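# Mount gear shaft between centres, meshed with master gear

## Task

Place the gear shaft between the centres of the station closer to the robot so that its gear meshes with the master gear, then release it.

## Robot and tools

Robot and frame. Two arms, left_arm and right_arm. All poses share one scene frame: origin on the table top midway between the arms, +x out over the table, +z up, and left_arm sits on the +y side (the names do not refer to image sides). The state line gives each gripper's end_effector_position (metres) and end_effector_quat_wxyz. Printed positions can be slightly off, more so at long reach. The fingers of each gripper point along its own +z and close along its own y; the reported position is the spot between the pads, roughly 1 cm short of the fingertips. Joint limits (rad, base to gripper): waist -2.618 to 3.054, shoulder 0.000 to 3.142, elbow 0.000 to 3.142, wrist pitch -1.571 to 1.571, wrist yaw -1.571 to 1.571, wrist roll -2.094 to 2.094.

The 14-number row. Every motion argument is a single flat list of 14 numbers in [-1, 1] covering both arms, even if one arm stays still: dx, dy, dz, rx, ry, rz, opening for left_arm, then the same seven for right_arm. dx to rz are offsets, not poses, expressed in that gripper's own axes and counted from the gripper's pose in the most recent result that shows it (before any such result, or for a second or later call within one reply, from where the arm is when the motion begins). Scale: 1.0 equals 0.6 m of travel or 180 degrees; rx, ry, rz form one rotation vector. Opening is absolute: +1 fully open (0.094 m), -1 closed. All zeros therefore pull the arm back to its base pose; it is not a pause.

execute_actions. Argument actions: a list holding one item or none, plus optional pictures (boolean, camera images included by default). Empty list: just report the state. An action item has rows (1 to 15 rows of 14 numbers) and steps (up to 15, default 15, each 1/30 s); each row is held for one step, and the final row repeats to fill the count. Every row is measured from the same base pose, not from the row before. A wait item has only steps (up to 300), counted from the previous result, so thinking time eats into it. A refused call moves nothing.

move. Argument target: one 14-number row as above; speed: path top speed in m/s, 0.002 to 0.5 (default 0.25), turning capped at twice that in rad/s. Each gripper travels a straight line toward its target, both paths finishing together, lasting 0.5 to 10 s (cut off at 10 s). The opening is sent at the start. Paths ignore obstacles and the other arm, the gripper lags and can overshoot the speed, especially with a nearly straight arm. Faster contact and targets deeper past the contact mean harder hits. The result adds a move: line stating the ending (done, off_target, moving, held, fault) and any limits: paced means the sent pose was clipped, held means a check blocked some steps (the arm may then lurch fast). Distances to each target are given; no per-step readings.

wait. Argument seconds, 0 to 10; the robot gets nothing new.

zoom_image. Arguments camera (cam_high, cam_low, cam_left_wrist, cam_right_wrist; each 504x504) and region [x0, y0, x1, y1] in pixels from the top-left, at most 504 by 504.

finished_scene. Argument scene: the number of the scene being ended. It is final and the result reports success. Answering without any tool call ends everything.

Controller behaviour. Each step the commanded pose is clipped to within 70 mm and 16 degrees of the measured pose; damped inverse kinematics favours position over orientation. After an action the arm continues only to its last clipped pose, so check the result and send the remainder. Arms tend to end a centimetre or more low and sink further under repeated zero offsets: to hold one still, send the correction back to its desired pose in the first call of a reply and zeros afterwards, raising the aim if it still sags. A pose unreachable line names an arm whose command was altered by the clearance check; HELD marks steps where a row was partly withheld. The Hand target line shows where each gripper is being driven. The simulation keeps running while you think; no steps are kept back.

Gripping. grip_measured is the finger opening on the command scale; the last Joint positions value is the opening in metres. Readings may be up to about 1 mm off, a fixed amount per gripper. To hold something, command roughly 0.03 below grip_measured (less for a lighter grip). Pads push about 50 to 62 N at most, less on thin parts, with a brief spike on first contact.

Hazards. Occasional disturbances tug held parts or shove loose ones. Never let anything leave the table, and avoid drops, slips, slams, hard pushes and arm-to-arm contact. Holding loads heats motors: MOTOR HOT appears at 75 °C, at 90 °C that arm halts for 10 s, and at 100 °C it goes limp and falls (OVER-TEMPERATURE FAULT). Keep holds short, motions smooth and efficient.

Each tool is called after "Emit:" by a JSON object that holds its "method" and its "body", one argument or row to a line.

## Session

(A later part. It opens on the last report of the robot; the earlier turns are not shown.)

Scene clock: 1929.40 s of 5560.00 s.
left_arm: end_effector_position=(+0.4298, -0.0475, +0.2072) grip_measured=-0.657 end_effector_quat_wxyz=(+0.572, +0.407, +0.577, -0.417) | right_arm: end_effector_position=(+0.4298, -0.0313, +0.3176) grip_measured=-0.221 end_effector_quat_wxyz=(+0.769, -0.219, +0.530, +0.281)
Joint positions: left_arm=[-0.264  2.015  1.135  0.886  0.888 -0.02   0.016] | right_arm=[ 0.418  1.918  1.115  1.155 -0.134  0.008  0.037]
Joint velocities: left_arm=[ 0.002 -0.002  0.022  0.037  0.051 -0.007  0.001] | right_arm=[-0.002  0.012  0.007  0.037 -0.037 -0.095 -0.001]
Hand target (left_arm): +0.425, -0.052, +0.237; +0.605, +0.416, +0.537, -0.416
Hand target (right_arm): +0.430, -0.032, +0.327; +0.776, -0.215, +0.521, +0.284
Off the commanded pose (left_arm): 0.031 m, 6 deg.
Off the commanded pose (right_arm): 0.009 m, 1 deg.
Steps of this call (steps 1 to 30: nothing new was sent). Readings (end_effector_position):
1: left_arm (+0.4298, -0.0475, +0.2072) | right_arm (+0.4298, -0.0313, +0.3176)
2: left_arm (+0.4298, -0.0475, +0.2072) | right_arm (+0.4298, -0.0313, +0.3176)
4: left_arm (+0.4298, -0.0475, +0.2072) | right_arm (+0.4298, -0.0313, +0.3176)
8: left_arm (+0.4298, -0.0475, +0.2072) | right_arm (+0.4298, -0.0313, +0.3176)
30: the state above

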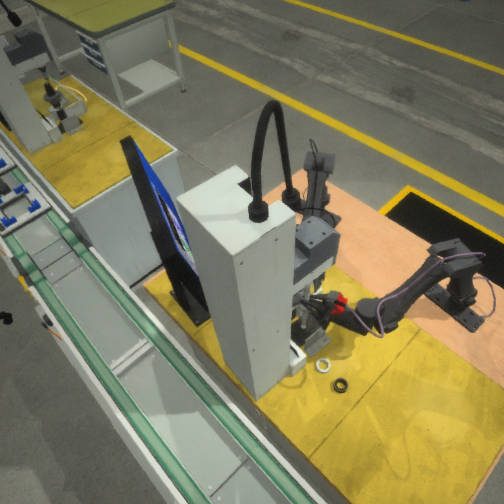

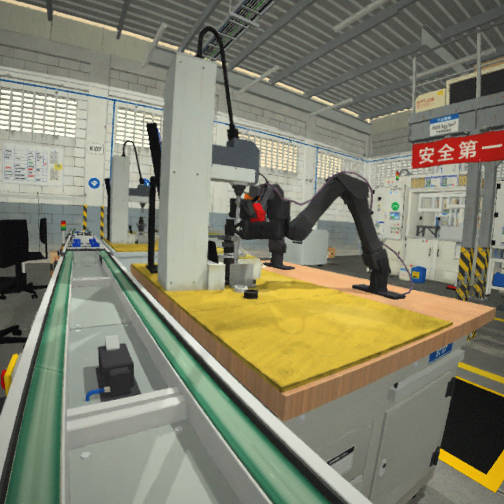

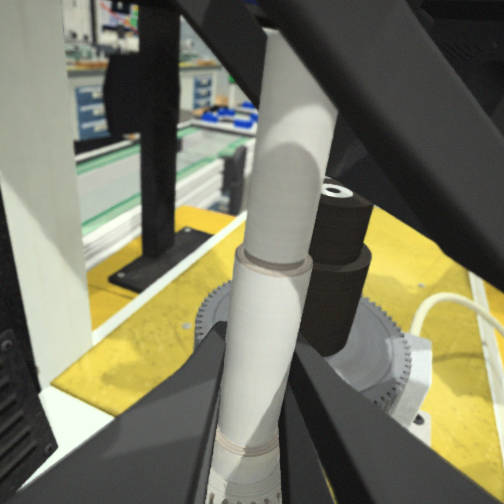

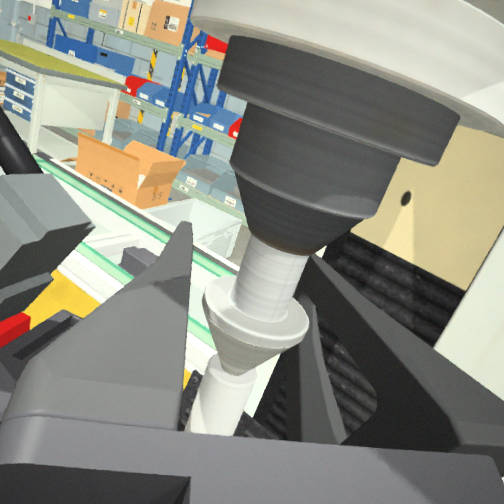

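Emit:
{"method": "execute_actions", "body": {
  "actions": [
    {"rows": [
[-0.0480,-0.0075,0.0065,0.005,-0.0245,0.0220,-0.69,-0.016,-0.001,0.000,0,-0.008,0,-0.22],
[-0.0460,-0.0070,0.0060,0.005,-0.0235,0.0210,-0.69,-0.018,-0.001,-0.006,0,-0.008,0,-0.22],
[-0.0440,-0.0067,0.0057,0.004,-0.0225,0.0200,-0.69,-0.020,-0.001,-0.012,0,-0.008,0,-0.22],
[-0.0420,-0.0064,0.0054,0.004,-0.0215,0.0190,-0.69,-0.023,-0.001,-0.019,0,-0.008,0,-0.22],
[-0.0400,-0.0060,0.0050,0.004,-0.0205,0.0180,-0.69,-0.026,-0.001,-0.026,0,-0.008,0,-0.22],
[-0.0380,-0.0057,0.0047,0.004,-0.0195,0.0170,-0.69,-0.029,-0.001,-0.033,0,-0.008,0,-0.22],
[-0.0360,-0.0054,0.0044,0.003,-0.0185,0.0160,-0.69,-0.032,-0.001,-0.040,0,-0.008,0,-0.22],
[-0.0340,-0.0050,0.0040,0.003,-0.0175,0.0150,-0.69,-0.035,-0.001,-0.047,0,-0.008,0,-0.22],
[-0.0320,-0.0047,0.0037,0.003,-0.0165,0.0140,-0.69,-0.038,-0.001,-0.054,0,-0.008,0,-0.22],
[-0.0300,-0.0044,0.0034,0.003,-0.0155,0.0130,-0.69,-0.041,-0.001,-0.061,0,-0.008,0,-0.22],
[-0.0280,-0.0040,0.0030,0.002,-0.0145,0.0120,-0.69,-0.044,-0.001,-0.068,0,-0.008,0,-0.22],
[-0.0260,-0.0037,0.0027,0.002,-0.0135,0.0110,-0.69,-0.047,-0.001,-0.075,0,-0.008,0,-0.22],
[-0.0240,-0.0034,0.0024,0.002,-0.0125,0.0100,-0.69,-0.050,-0.001,-0.082,0,-0.008,0,-0.22],
[-0.0220,-0.0030,0.0020,0.002,-0.0115,0.0095,-0.69,-0.052,-0.001,-0.088,0,-0.008,0,-0.22],
[-0.0200,-0.0030,0.0020,0.002,-0.0105,0.0090,-0.69,-0.054,-0.001,-0.094,0,-0.008,0,-0.22]
], "steps": 15}
  ],
  "pictures": false
}}

Emit:
{"method": "wait", "body": {
  "seconds": 0.7
}}

Scene clock: 1948.53 s of 5560.00 s.
left_arm: end_effector_position=(+0.4299, -0.0473, +0.2066) grip_measured=-0.657 end_effector_quat_wxyz=(+0.572, +0.407, +0.578, -0.417) | right_arm: end_effector_position=(+0.3932, -0.0617, +0.3206) grip_measured=-0.221 end_effector_quat_wxyz=(+0.769, -0.220, +0.531, +0.279)
Joint positions: left_arm=[-0.263  2.015  1.135  0.883  0.888 -0.018  0.016] | right_arm=[ 0.405  1.751  0.911  1.191 -0.145  0.008  0.037]
Joint velocities: left_arm=[-0.002 -0.002  0.002 -0.022 -0.007  0.051  0.001] | right_arm=[-0.037 -0.457 -0.496  0.066 -0.037  0.037 -0.   ]
Hand target (left_arm): +0.428, -0.049, +0.219; +0.586, +0.410, +0.560, -0.418
Hand target (right_arm): +0.384, -0.072, +0.329; +0.776, -0.216, +0.521, +0.283
Off the commanded pose (left_arm): 0.013 m, 3 deg.
Off the commanded pose (right_arm): 0.018 m, 2 deg.
Steps of this call (steps 1 to 90: nothing new was sent; then 15.63 s passed at rest; steps 91 to 105: all 15 steps of this action). Readings (end_effector_position):
91: left_arm (+0.4298, -0.0475, +0.2072) | right_arm (+0.4297, -0.0313, +0.3177)
92: left_arm (+0.4298, -0.0475, +0.2072) | right_arm (+0.4297, -0.0313, +0.3179)
94: left_arm (+0.4298, -0.0475, +0.2072) | right_arm (+0.4281, -0.0324, +0.3173)
98: left_arm (+0.4299, -0.0473, +0.2070) | right_arm (+0.4169, -0.0398, +0.3140)
105: the state above

Scene clock: 1949.23 s of 5560.00 s.
left_arm: end_effector_position=(+0.4299, -0.0473, +0.2065) grip_measured=-0.657 end_effector_quat_wxyz=(+0.571, +0.407, +0.578, -0.417) | right_arm: end_effector_position=(+0.3862, -0.0677, +0.3275) grip_measured=-0.221 end_effector_quat_wxyz=(+0.775, -0.219, +0.522, +0.280)
Joint positions: left_arm=[-0.263  2.015  1.135  0.882  0.888 -0.018  0.016] | right_arm=[ 0.4    1.722  0.885  1.209 -0.152  0.008  0.037]
Joint velocities: left_arm=[-0.017  0.022  0.012  0.007  0.037 -0.007  0.   ] | right_arm=[ 0.012 -0.027  0.002 -0.066  0.007 -0.007 -0.001]
Hand target (left_arm): +0.428, -0.049, +0.219; +0.586, +0.410, +0.560, -0.418
Hand target (right_arm): +0.384, -0.072, +0.329; +0.776, -0.215, +0.521, +0.283
Off the commanded pose (left_arm): 0.013 m, 3 deg.
Off the commanded pose (right_arm): 0.008 m, 1 deg.
Steps of this call (steps 1 to 21: nothing new was sent). Readings (end_effector_position):
1: left_arm (+0.4299, -0.0473, +0.2065) | right_arm (+0.3902, -0.0645, +0.3221)
2: left_arm (+0.4299, -0.0473, +0.2065) | right_arm (+0.3884, -0.0665, +0.3238)
4: left_arm (+0.4299, -0.0473, +0.2065) | right_arm (+0.3867, -0.0680, +0.3269)
8: left_arm (+0.4299, -0.0473, +0.2065) | right_arm (+0.3863, -0.0679, +0.3275)
21: the state above

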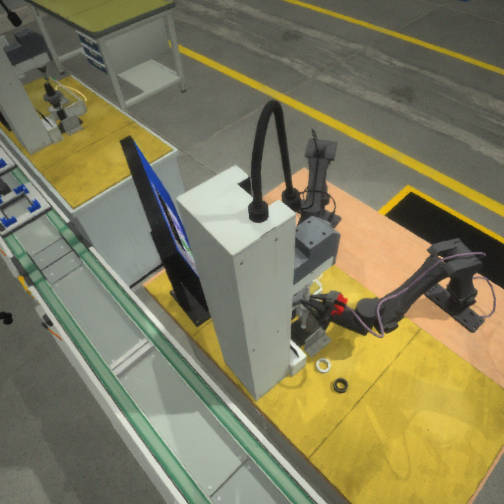

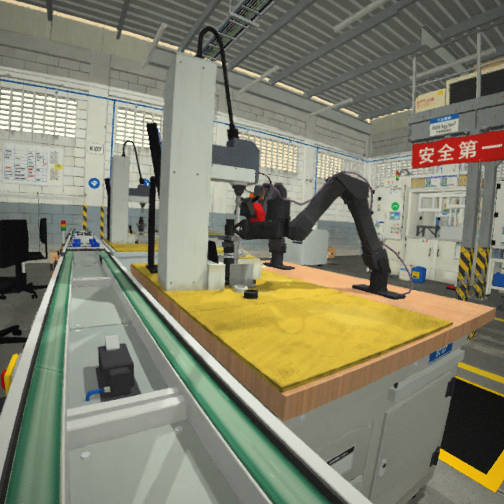

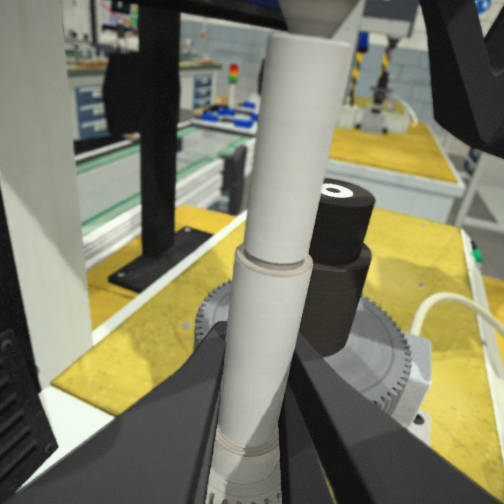

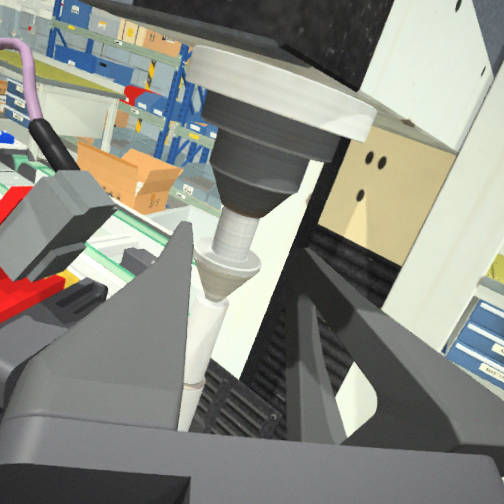

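Emit:
{"method": "execute_actions", "body": {
  "actions": [
    {"rows": [
[-0.021,-0.003,0.002,0.002,-0.012,0.010,-0.67,-0.005,0,-0.010,0,0,0,-0.22],
[-0.021,-0.003,0.002,0.002,-0.012,0.010,-0.655,-0.007,0,-0.016,0,0,0,-0.22],
[-0.021,-0.003,0.002,0.002,-0.012,0.010,-0.64,-0.009,0,-0.022,0,0,0,-0.22],
[-0.021,-0.003,0.002,0.002,-0.012,0.010,-0.62,-0.011,0,-0.028,0,0,0,-0.22],
[-0.021,-0.003,0.002,0.002,-0.012,0.010,-0.60,-0.013,0,-0.034,0,0,0,-0.22],
[-0.021,-0.003,0.002,0.002,-0.012,0.010,-0.57,-0.015,0,-0.040,0,0,0,-0.22],
[-0.021,-0.003,0.002,0.002,-0.012,0.010,-0.54,-0.017,0,-0.046,0,0,0,-0.22],
[-0.021,-0.003,0.002,0.002,-0.012,0.010,-0.50,-0.019,0,-0.052,0,0,0,-0.22],
[-0.021,-0.003,0.002,0.002,-0.012,0.010,-0.46,-0.021,0,-0.058,0,0,0,-0.22],
[-0.021,-0.003,0.002,0.002,-0.012,0.010,-0.42,-0.023,0,-0.064,0,0,0,-0.22],
[-0.021,-0.003,0.002,0.002,-0.012,0.010,-0.38,-0.025,0,-0.070,0,0,0,-0.22],
[-0.021,-0.003,0.002,0.002,-0.012,0.010,-0.35,-0.026,0,-0.075,0,0,0,-0.22]
], "steps": 15}
  ],
  "pictures": false
}}

Emit:
{"method": "wait", "body": {
  "seconds": 0.6
}}

Scene clock: 1960.67 s of 5560.00 s.
left_arm: end_effector_position=(+0.4296, -0.0473, +0.2156) grip_measured=-0.352 end_effector_quat_wxyz=(+0.586, +0.409, +0.563, -0.416) | right_arm: end_effector_position=(+0.3551, -0.0938, +0.3221) grip_measured=-0.221 end_effector_quat_wxyz=(+0.772, -0.222, +0.527, +0.277)
Joint positions: left_arm=[-0.263  2.015  1.135  0.932  0.889 -0.028  0.03 ] | right_arm=[ 0.385  1.577  0.716  1.219 -0.166  0.008  0.037]
Joint velocities: left_arm=[-0.002  0.002 -0.032 -0.022 -0.022  0.022  0.   ] | right_arm=[-0.012 -0.12  -0.066  0.051 -0.022 -0.081 -0.   ]
Hand target (left_arm): +0.428, -0.049, +0.219; +0.587, +0.410, +0.559, -0.418
Hand target (right_arm): +0.351, -0.099, +0.326; +0.775, -0.219, +0.522, +0.280
Off the commanded pose (left_arm): 0.004 m, 1 deg.
Off the commanded pose (right_arm): 0.008 m, 1 deg.
Steps of this call (steps 1 to 90: nothing new was sent; then 7.93 s passed at rest; steps 91 to 105: all 15 steps of this action). Readings (end_effector_position):
91: left_arm (+0.4299, -0.0473, +0.2065) | right_arm (+0.3862, -0.0677, +0.3275)
92: left_arm (+0.4299, -0.0473, +0.2065) | right_arm (+0.3857, -0.0681, +0.3271)
94: left_arm (+0.4298, -0.0473, +0.2065) | right_arm (+0.3821, -0.0703, +0.3241)
98: left_arm (+0.4297, -0.0473, +0.2120) | right_arm (+0.3711, -0.0779, +0.3190)
105: the state above

Scene clock: 1961.27 s of 5560.00 s.
left_arm: end_effector_position=(+0.4296, -0.0472, +0.2164) grip_measured=-0.352 end_effector_quat_wxyz=(+0.587, +0.409, +0.561, -0.416) | right_arm: end_effector_position=(+0.3537, -0.0940, +0.3239) grip_measured=-0.221 end_effector_quat_wxyz=(+0.773, -0.223, +0.524, +0.279)
Joint positions: left_arm=[-0.263  2.015  1.135  0.936  0.889 -0.029  0.03 ] | right_arm=[ 0.384  1.573  0.714  1.222 -0.17   0.008  0.037]
Joint velocities: left_arm=[ 0.007  0.027  0.002 -0.007 -0.051 -0.051  0.   ] | right_arm=[ 0.007 -0.022 -0.007  0.022 -0.022 -0.022 -0.   ]
Hand target (left_arm): +0.428, -0.049, +0.219; +0.587, +0.410, +0.559, -0.418
Hand target (right_arm): +0.351, -0.099, +0.326; +0.775, -0.219, +0.522, +0.280
Off the commanded pose (left_arm): 0.003 m, 0 deg.
Off the commanded pose (right_arm): 0.007 m, 1 deg.
Steps of this call (steps 1 to 18: nothing new was sent). Readings (end_effector_position):
1: left_arm (+0.4296, -0.0473, +0.2157) | right_arm (+0.3544, -0.0942, +0.3232)
2: left_arm (+0.4296, -0.0472, +0.2159) | right_arm (+0.3541, -0.0943, +0.3237)
4: left_arm (+0.4296, -0.0472, +0.2161) | right_arm (+0.3539, -0.0943, +0.3239)
8: left_arm (+0.4296, -0.0472, +0.2163) | right_arm (+0.3538, -0.0941, +0.3239)
18: the state above

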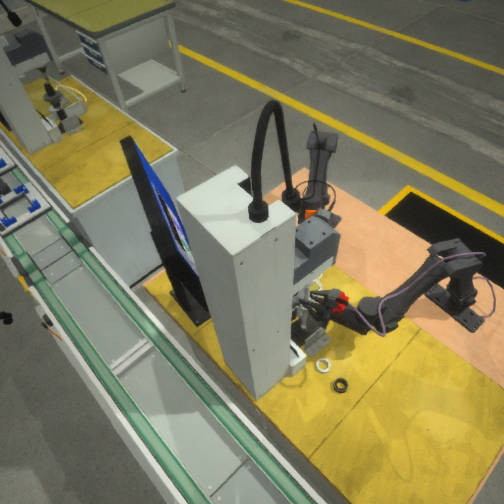

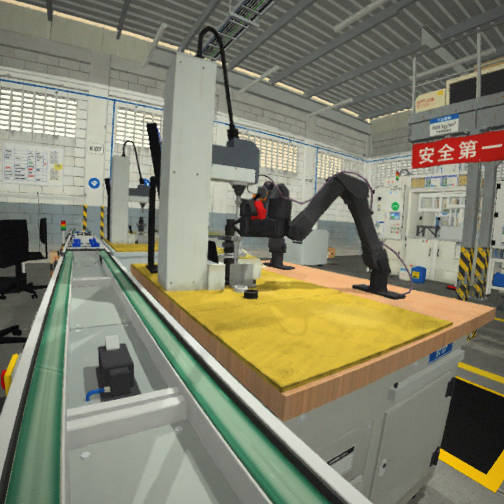

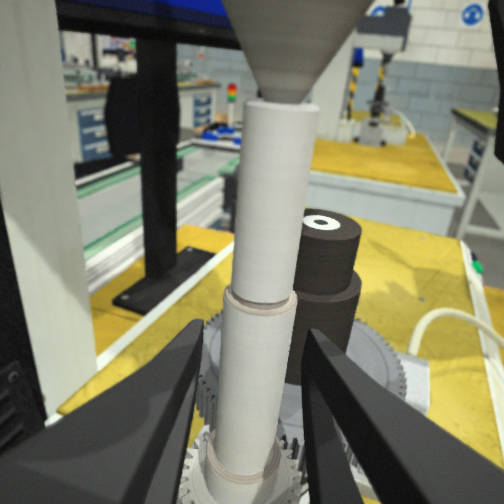

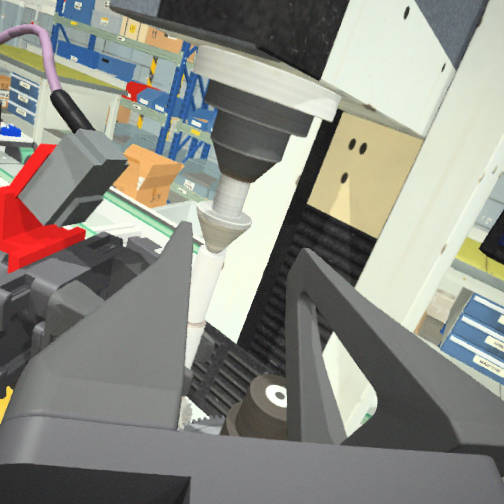

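Emit:
{"method": "move", "body": {
  "target": [-0.015, 0, -0.17, 0, 0, 0, -0.3, -0.005, 0, -0.005, 0, 0, 0, -0.22],
  "speed": 0.08
}}

Scene clock: 1966.40 s of 5560.00 s.
left_arm: end_effector_position=(+0.4013, +0.0465, +0.2202) grip_measured=-0.302 end_effector_quat_wxyz=(+0.588, +0.409, +0.561, -0.416) | right_arm: end_effector_position=(+0.3537, -0.0940, +0.3239) grip_measured=-0.221 end_effector_quat_wxyz=(+0.773, -0.223, +0.524, +0.279)
Joint positions: left_arm=[-0.042  1.856  0.906  1.033  1.108 -0.06   0.033] | right_arm=[ 0.384  1.573  0.714  1.222 -0.17   0.008  0.037]
Joint velocities: left_arm=[-0.002 -0.002 -0.012  0.007  0.037 -0.037 -0.001] | right_arm=[ 0.007 -0.017 -0.022 -0.022 -0.051 -0.022 -0.001]
Hand target (left_arm): +0.398, +0.050, +0.222; +0.588, +0.408, +0.561, -0.416
Hand target (right_arm): +0.351, -0.096, +0.326; +0.773, -0.223, +0.524, +0.279
Off the commanded pose (left_arm): 0.006 m, 0 deg.
Off the commanded pose (right_arm): 0.004 m, 0 deg.
After step 90, 0.43 s passed at rest.
move: done

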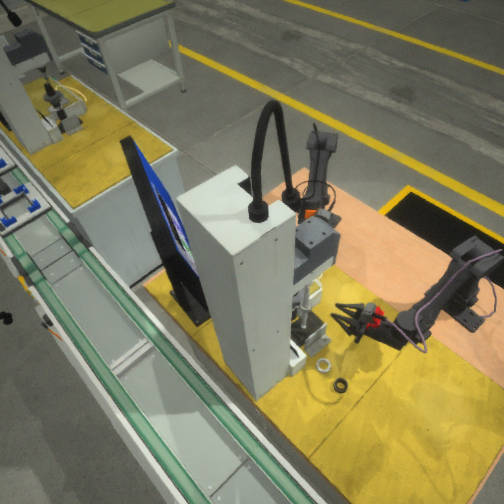

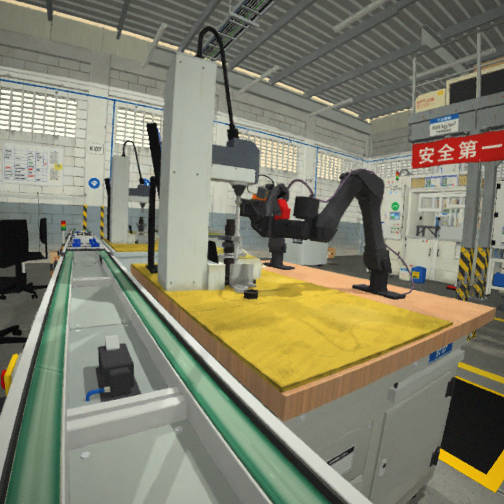

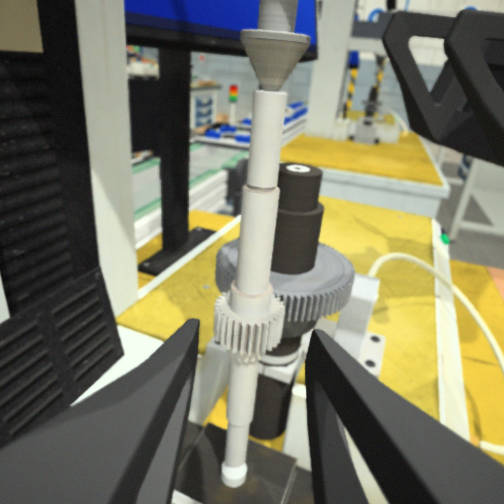

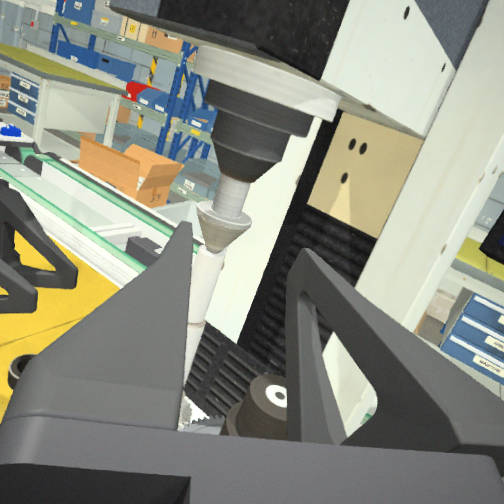

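Emit:
{"method": "zoom_image", "body": {
  "camera": "cam_left_wrist",
  "region": [190, 230, 370, 504]
}}

Emit:
{"method": "zoom_image", "body": {
  "camera": "cam_high",
  "region": [280, 270, 350, 340]
}}

Region (190, 230, 370, 504) of cam_left_wrist's 504x504 image, scaled by 1.839, with more detail than that image has; it fills the left 331 columns of this view, and the rest is white.

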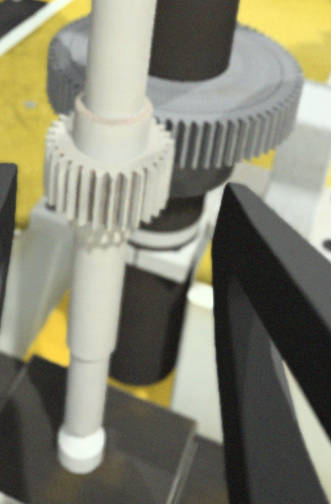

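Region (280, 270, 350, 340) of cam_high's 504x504 image, scaled by 7.200, with more detail than that image has.

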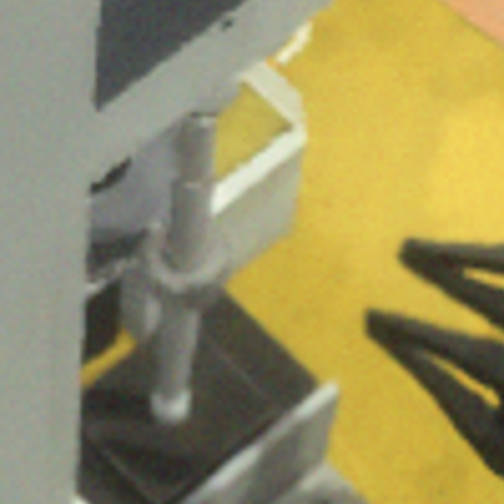

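Emit:
{"method": "zoom_image", "body": {
  "camera": "cam_right_wrist",
  "region": [160, 340, 300, 450]
}}

Emit:
{"method": "zoom_image", "body": {
  "camera": "cam_left_wrist",
  "region": [205, 250, 315, 360]
}}

Region (160, 340, 300, 450) of cam_right_wrist's 504x504 image, scaled by 3.600, with more detail than that image has; it fills the top 396 rows of this view, and the rest is white.

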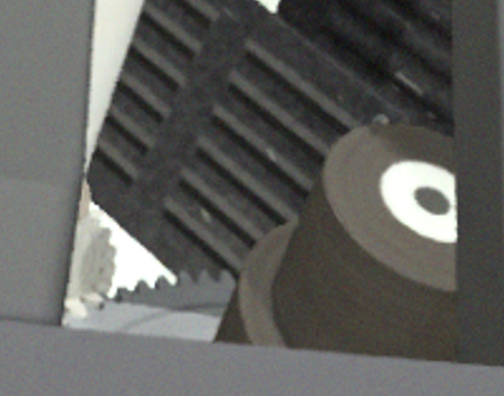

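Region (205, 250, 315, 360) of cam_left_wrist's 504x504 image, scaled by 4.582, with more detail than that image has.

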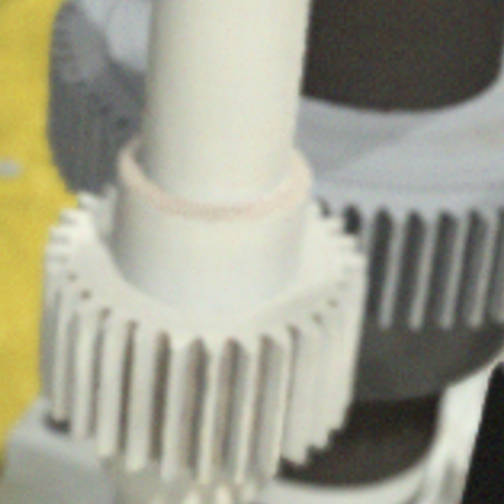

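Emit:
{"method": "move", "body": {
  "target": [-0.004, 0, -0.006, 0, 0, 0, -0.3, -0.005, 0, -0.707e-2, 0, 0.16, 0, 0.9],
  "speed": 0.2
}}

Scene clock: 1982.30 s of 5560.00 s.
left_arm: end_effector_position=(+0.4009, +0.0463, +0.2203) grip_measured=-0.302 end_effector_quat_wxyz=(+0.588, +0.409, +0.560, -0.416) | right_arm: end_effector_position=(+0.3541, -0.0961, +0.3071) grip_measured=+0.899 end_effector_quat_wxyz=(+0.606, -0.287, +0.710, +0.216)
Joint positions: left_arm=[-0.042  1.856  0.906  1.034  1.111 -0.061  0.033] | right_arm=[ 0.384  1.348  1.004  0.17  -0.159 -0.069  0.089]
Joint velocities: left_arm=[-0.002  0.007 -0.007 -0.081 -0.022 -0.007 -0.   ] | right_arm=[-0.017  0.007 -0.007 -0.066 -0.037 -0.007  0.   ]
Hand target (left_arm): +0.400, +0.050, +0.222; +0.588, +0.409, +0.561, -0.416
Hand target (right_arm): +0.351, -0.096, +0.325; +0.618, -0.286, +0.699, +0.217
Off the commanded pose (left_arm): 0.004 m, 0 deg.
Off the commanded pose (right_arm): 0.019 m, 2 deg.
After step 90, 10.90 s passed at rest.
move: off_target (right_arm)

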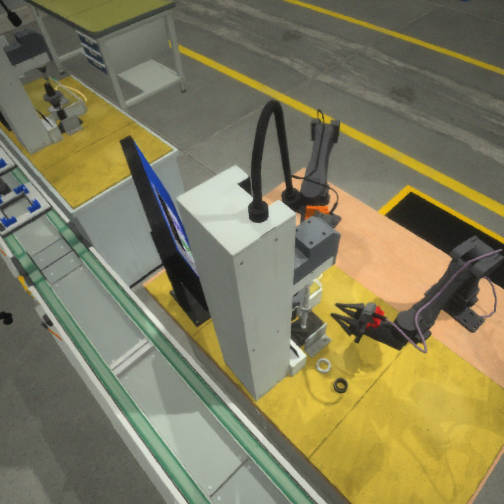

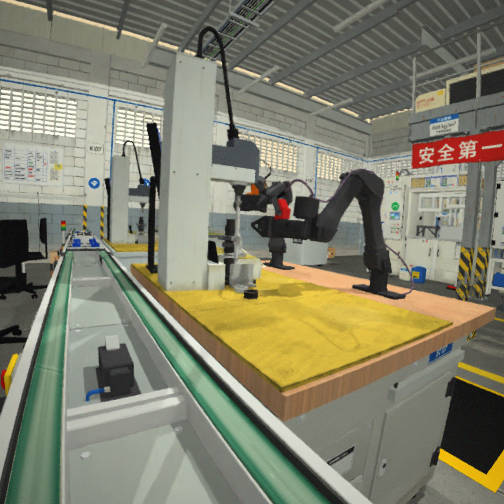

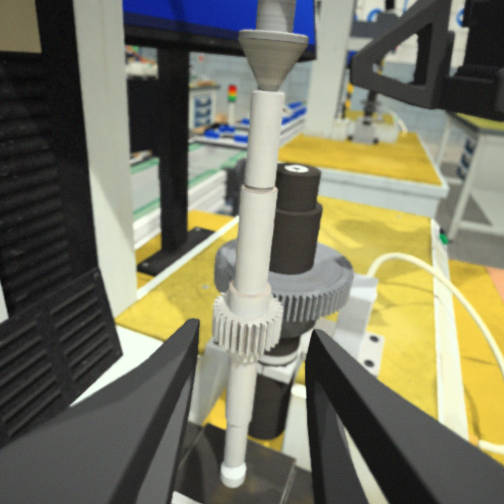

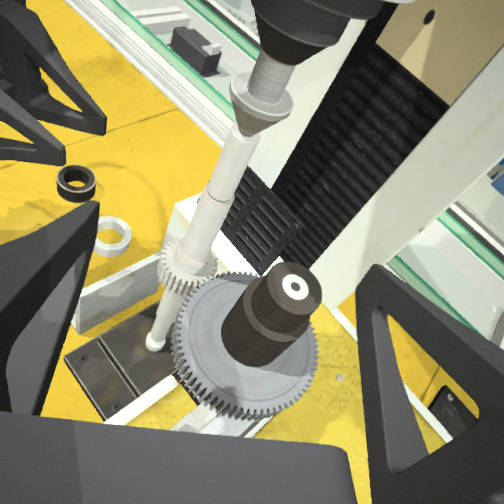

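Emit:
{"method": "zoom_image", "body": {
  "camera": "cam_right_wrist",
  "region": [150, 235, 250, 335]
}}

Region (150, 235, 250, 335) of cam_right_wrist's 504x504 image, scaled by 5.040, with more detail than that image has.

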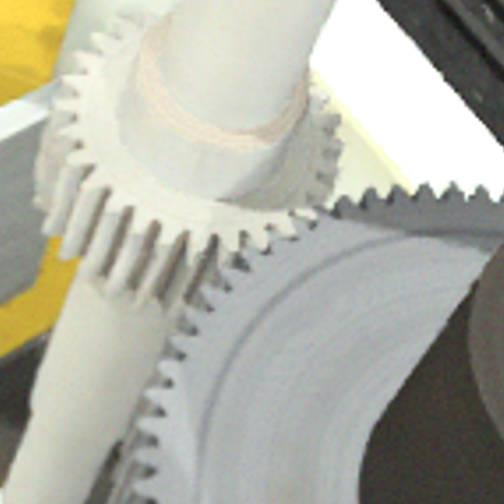

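The teeth are interleaved and the shaft sits on both centres. Ending scene 1.

Emit:
{"method": "finished_scene", "body": {
  "scene": 1
}}

The scene is finished: the task was done.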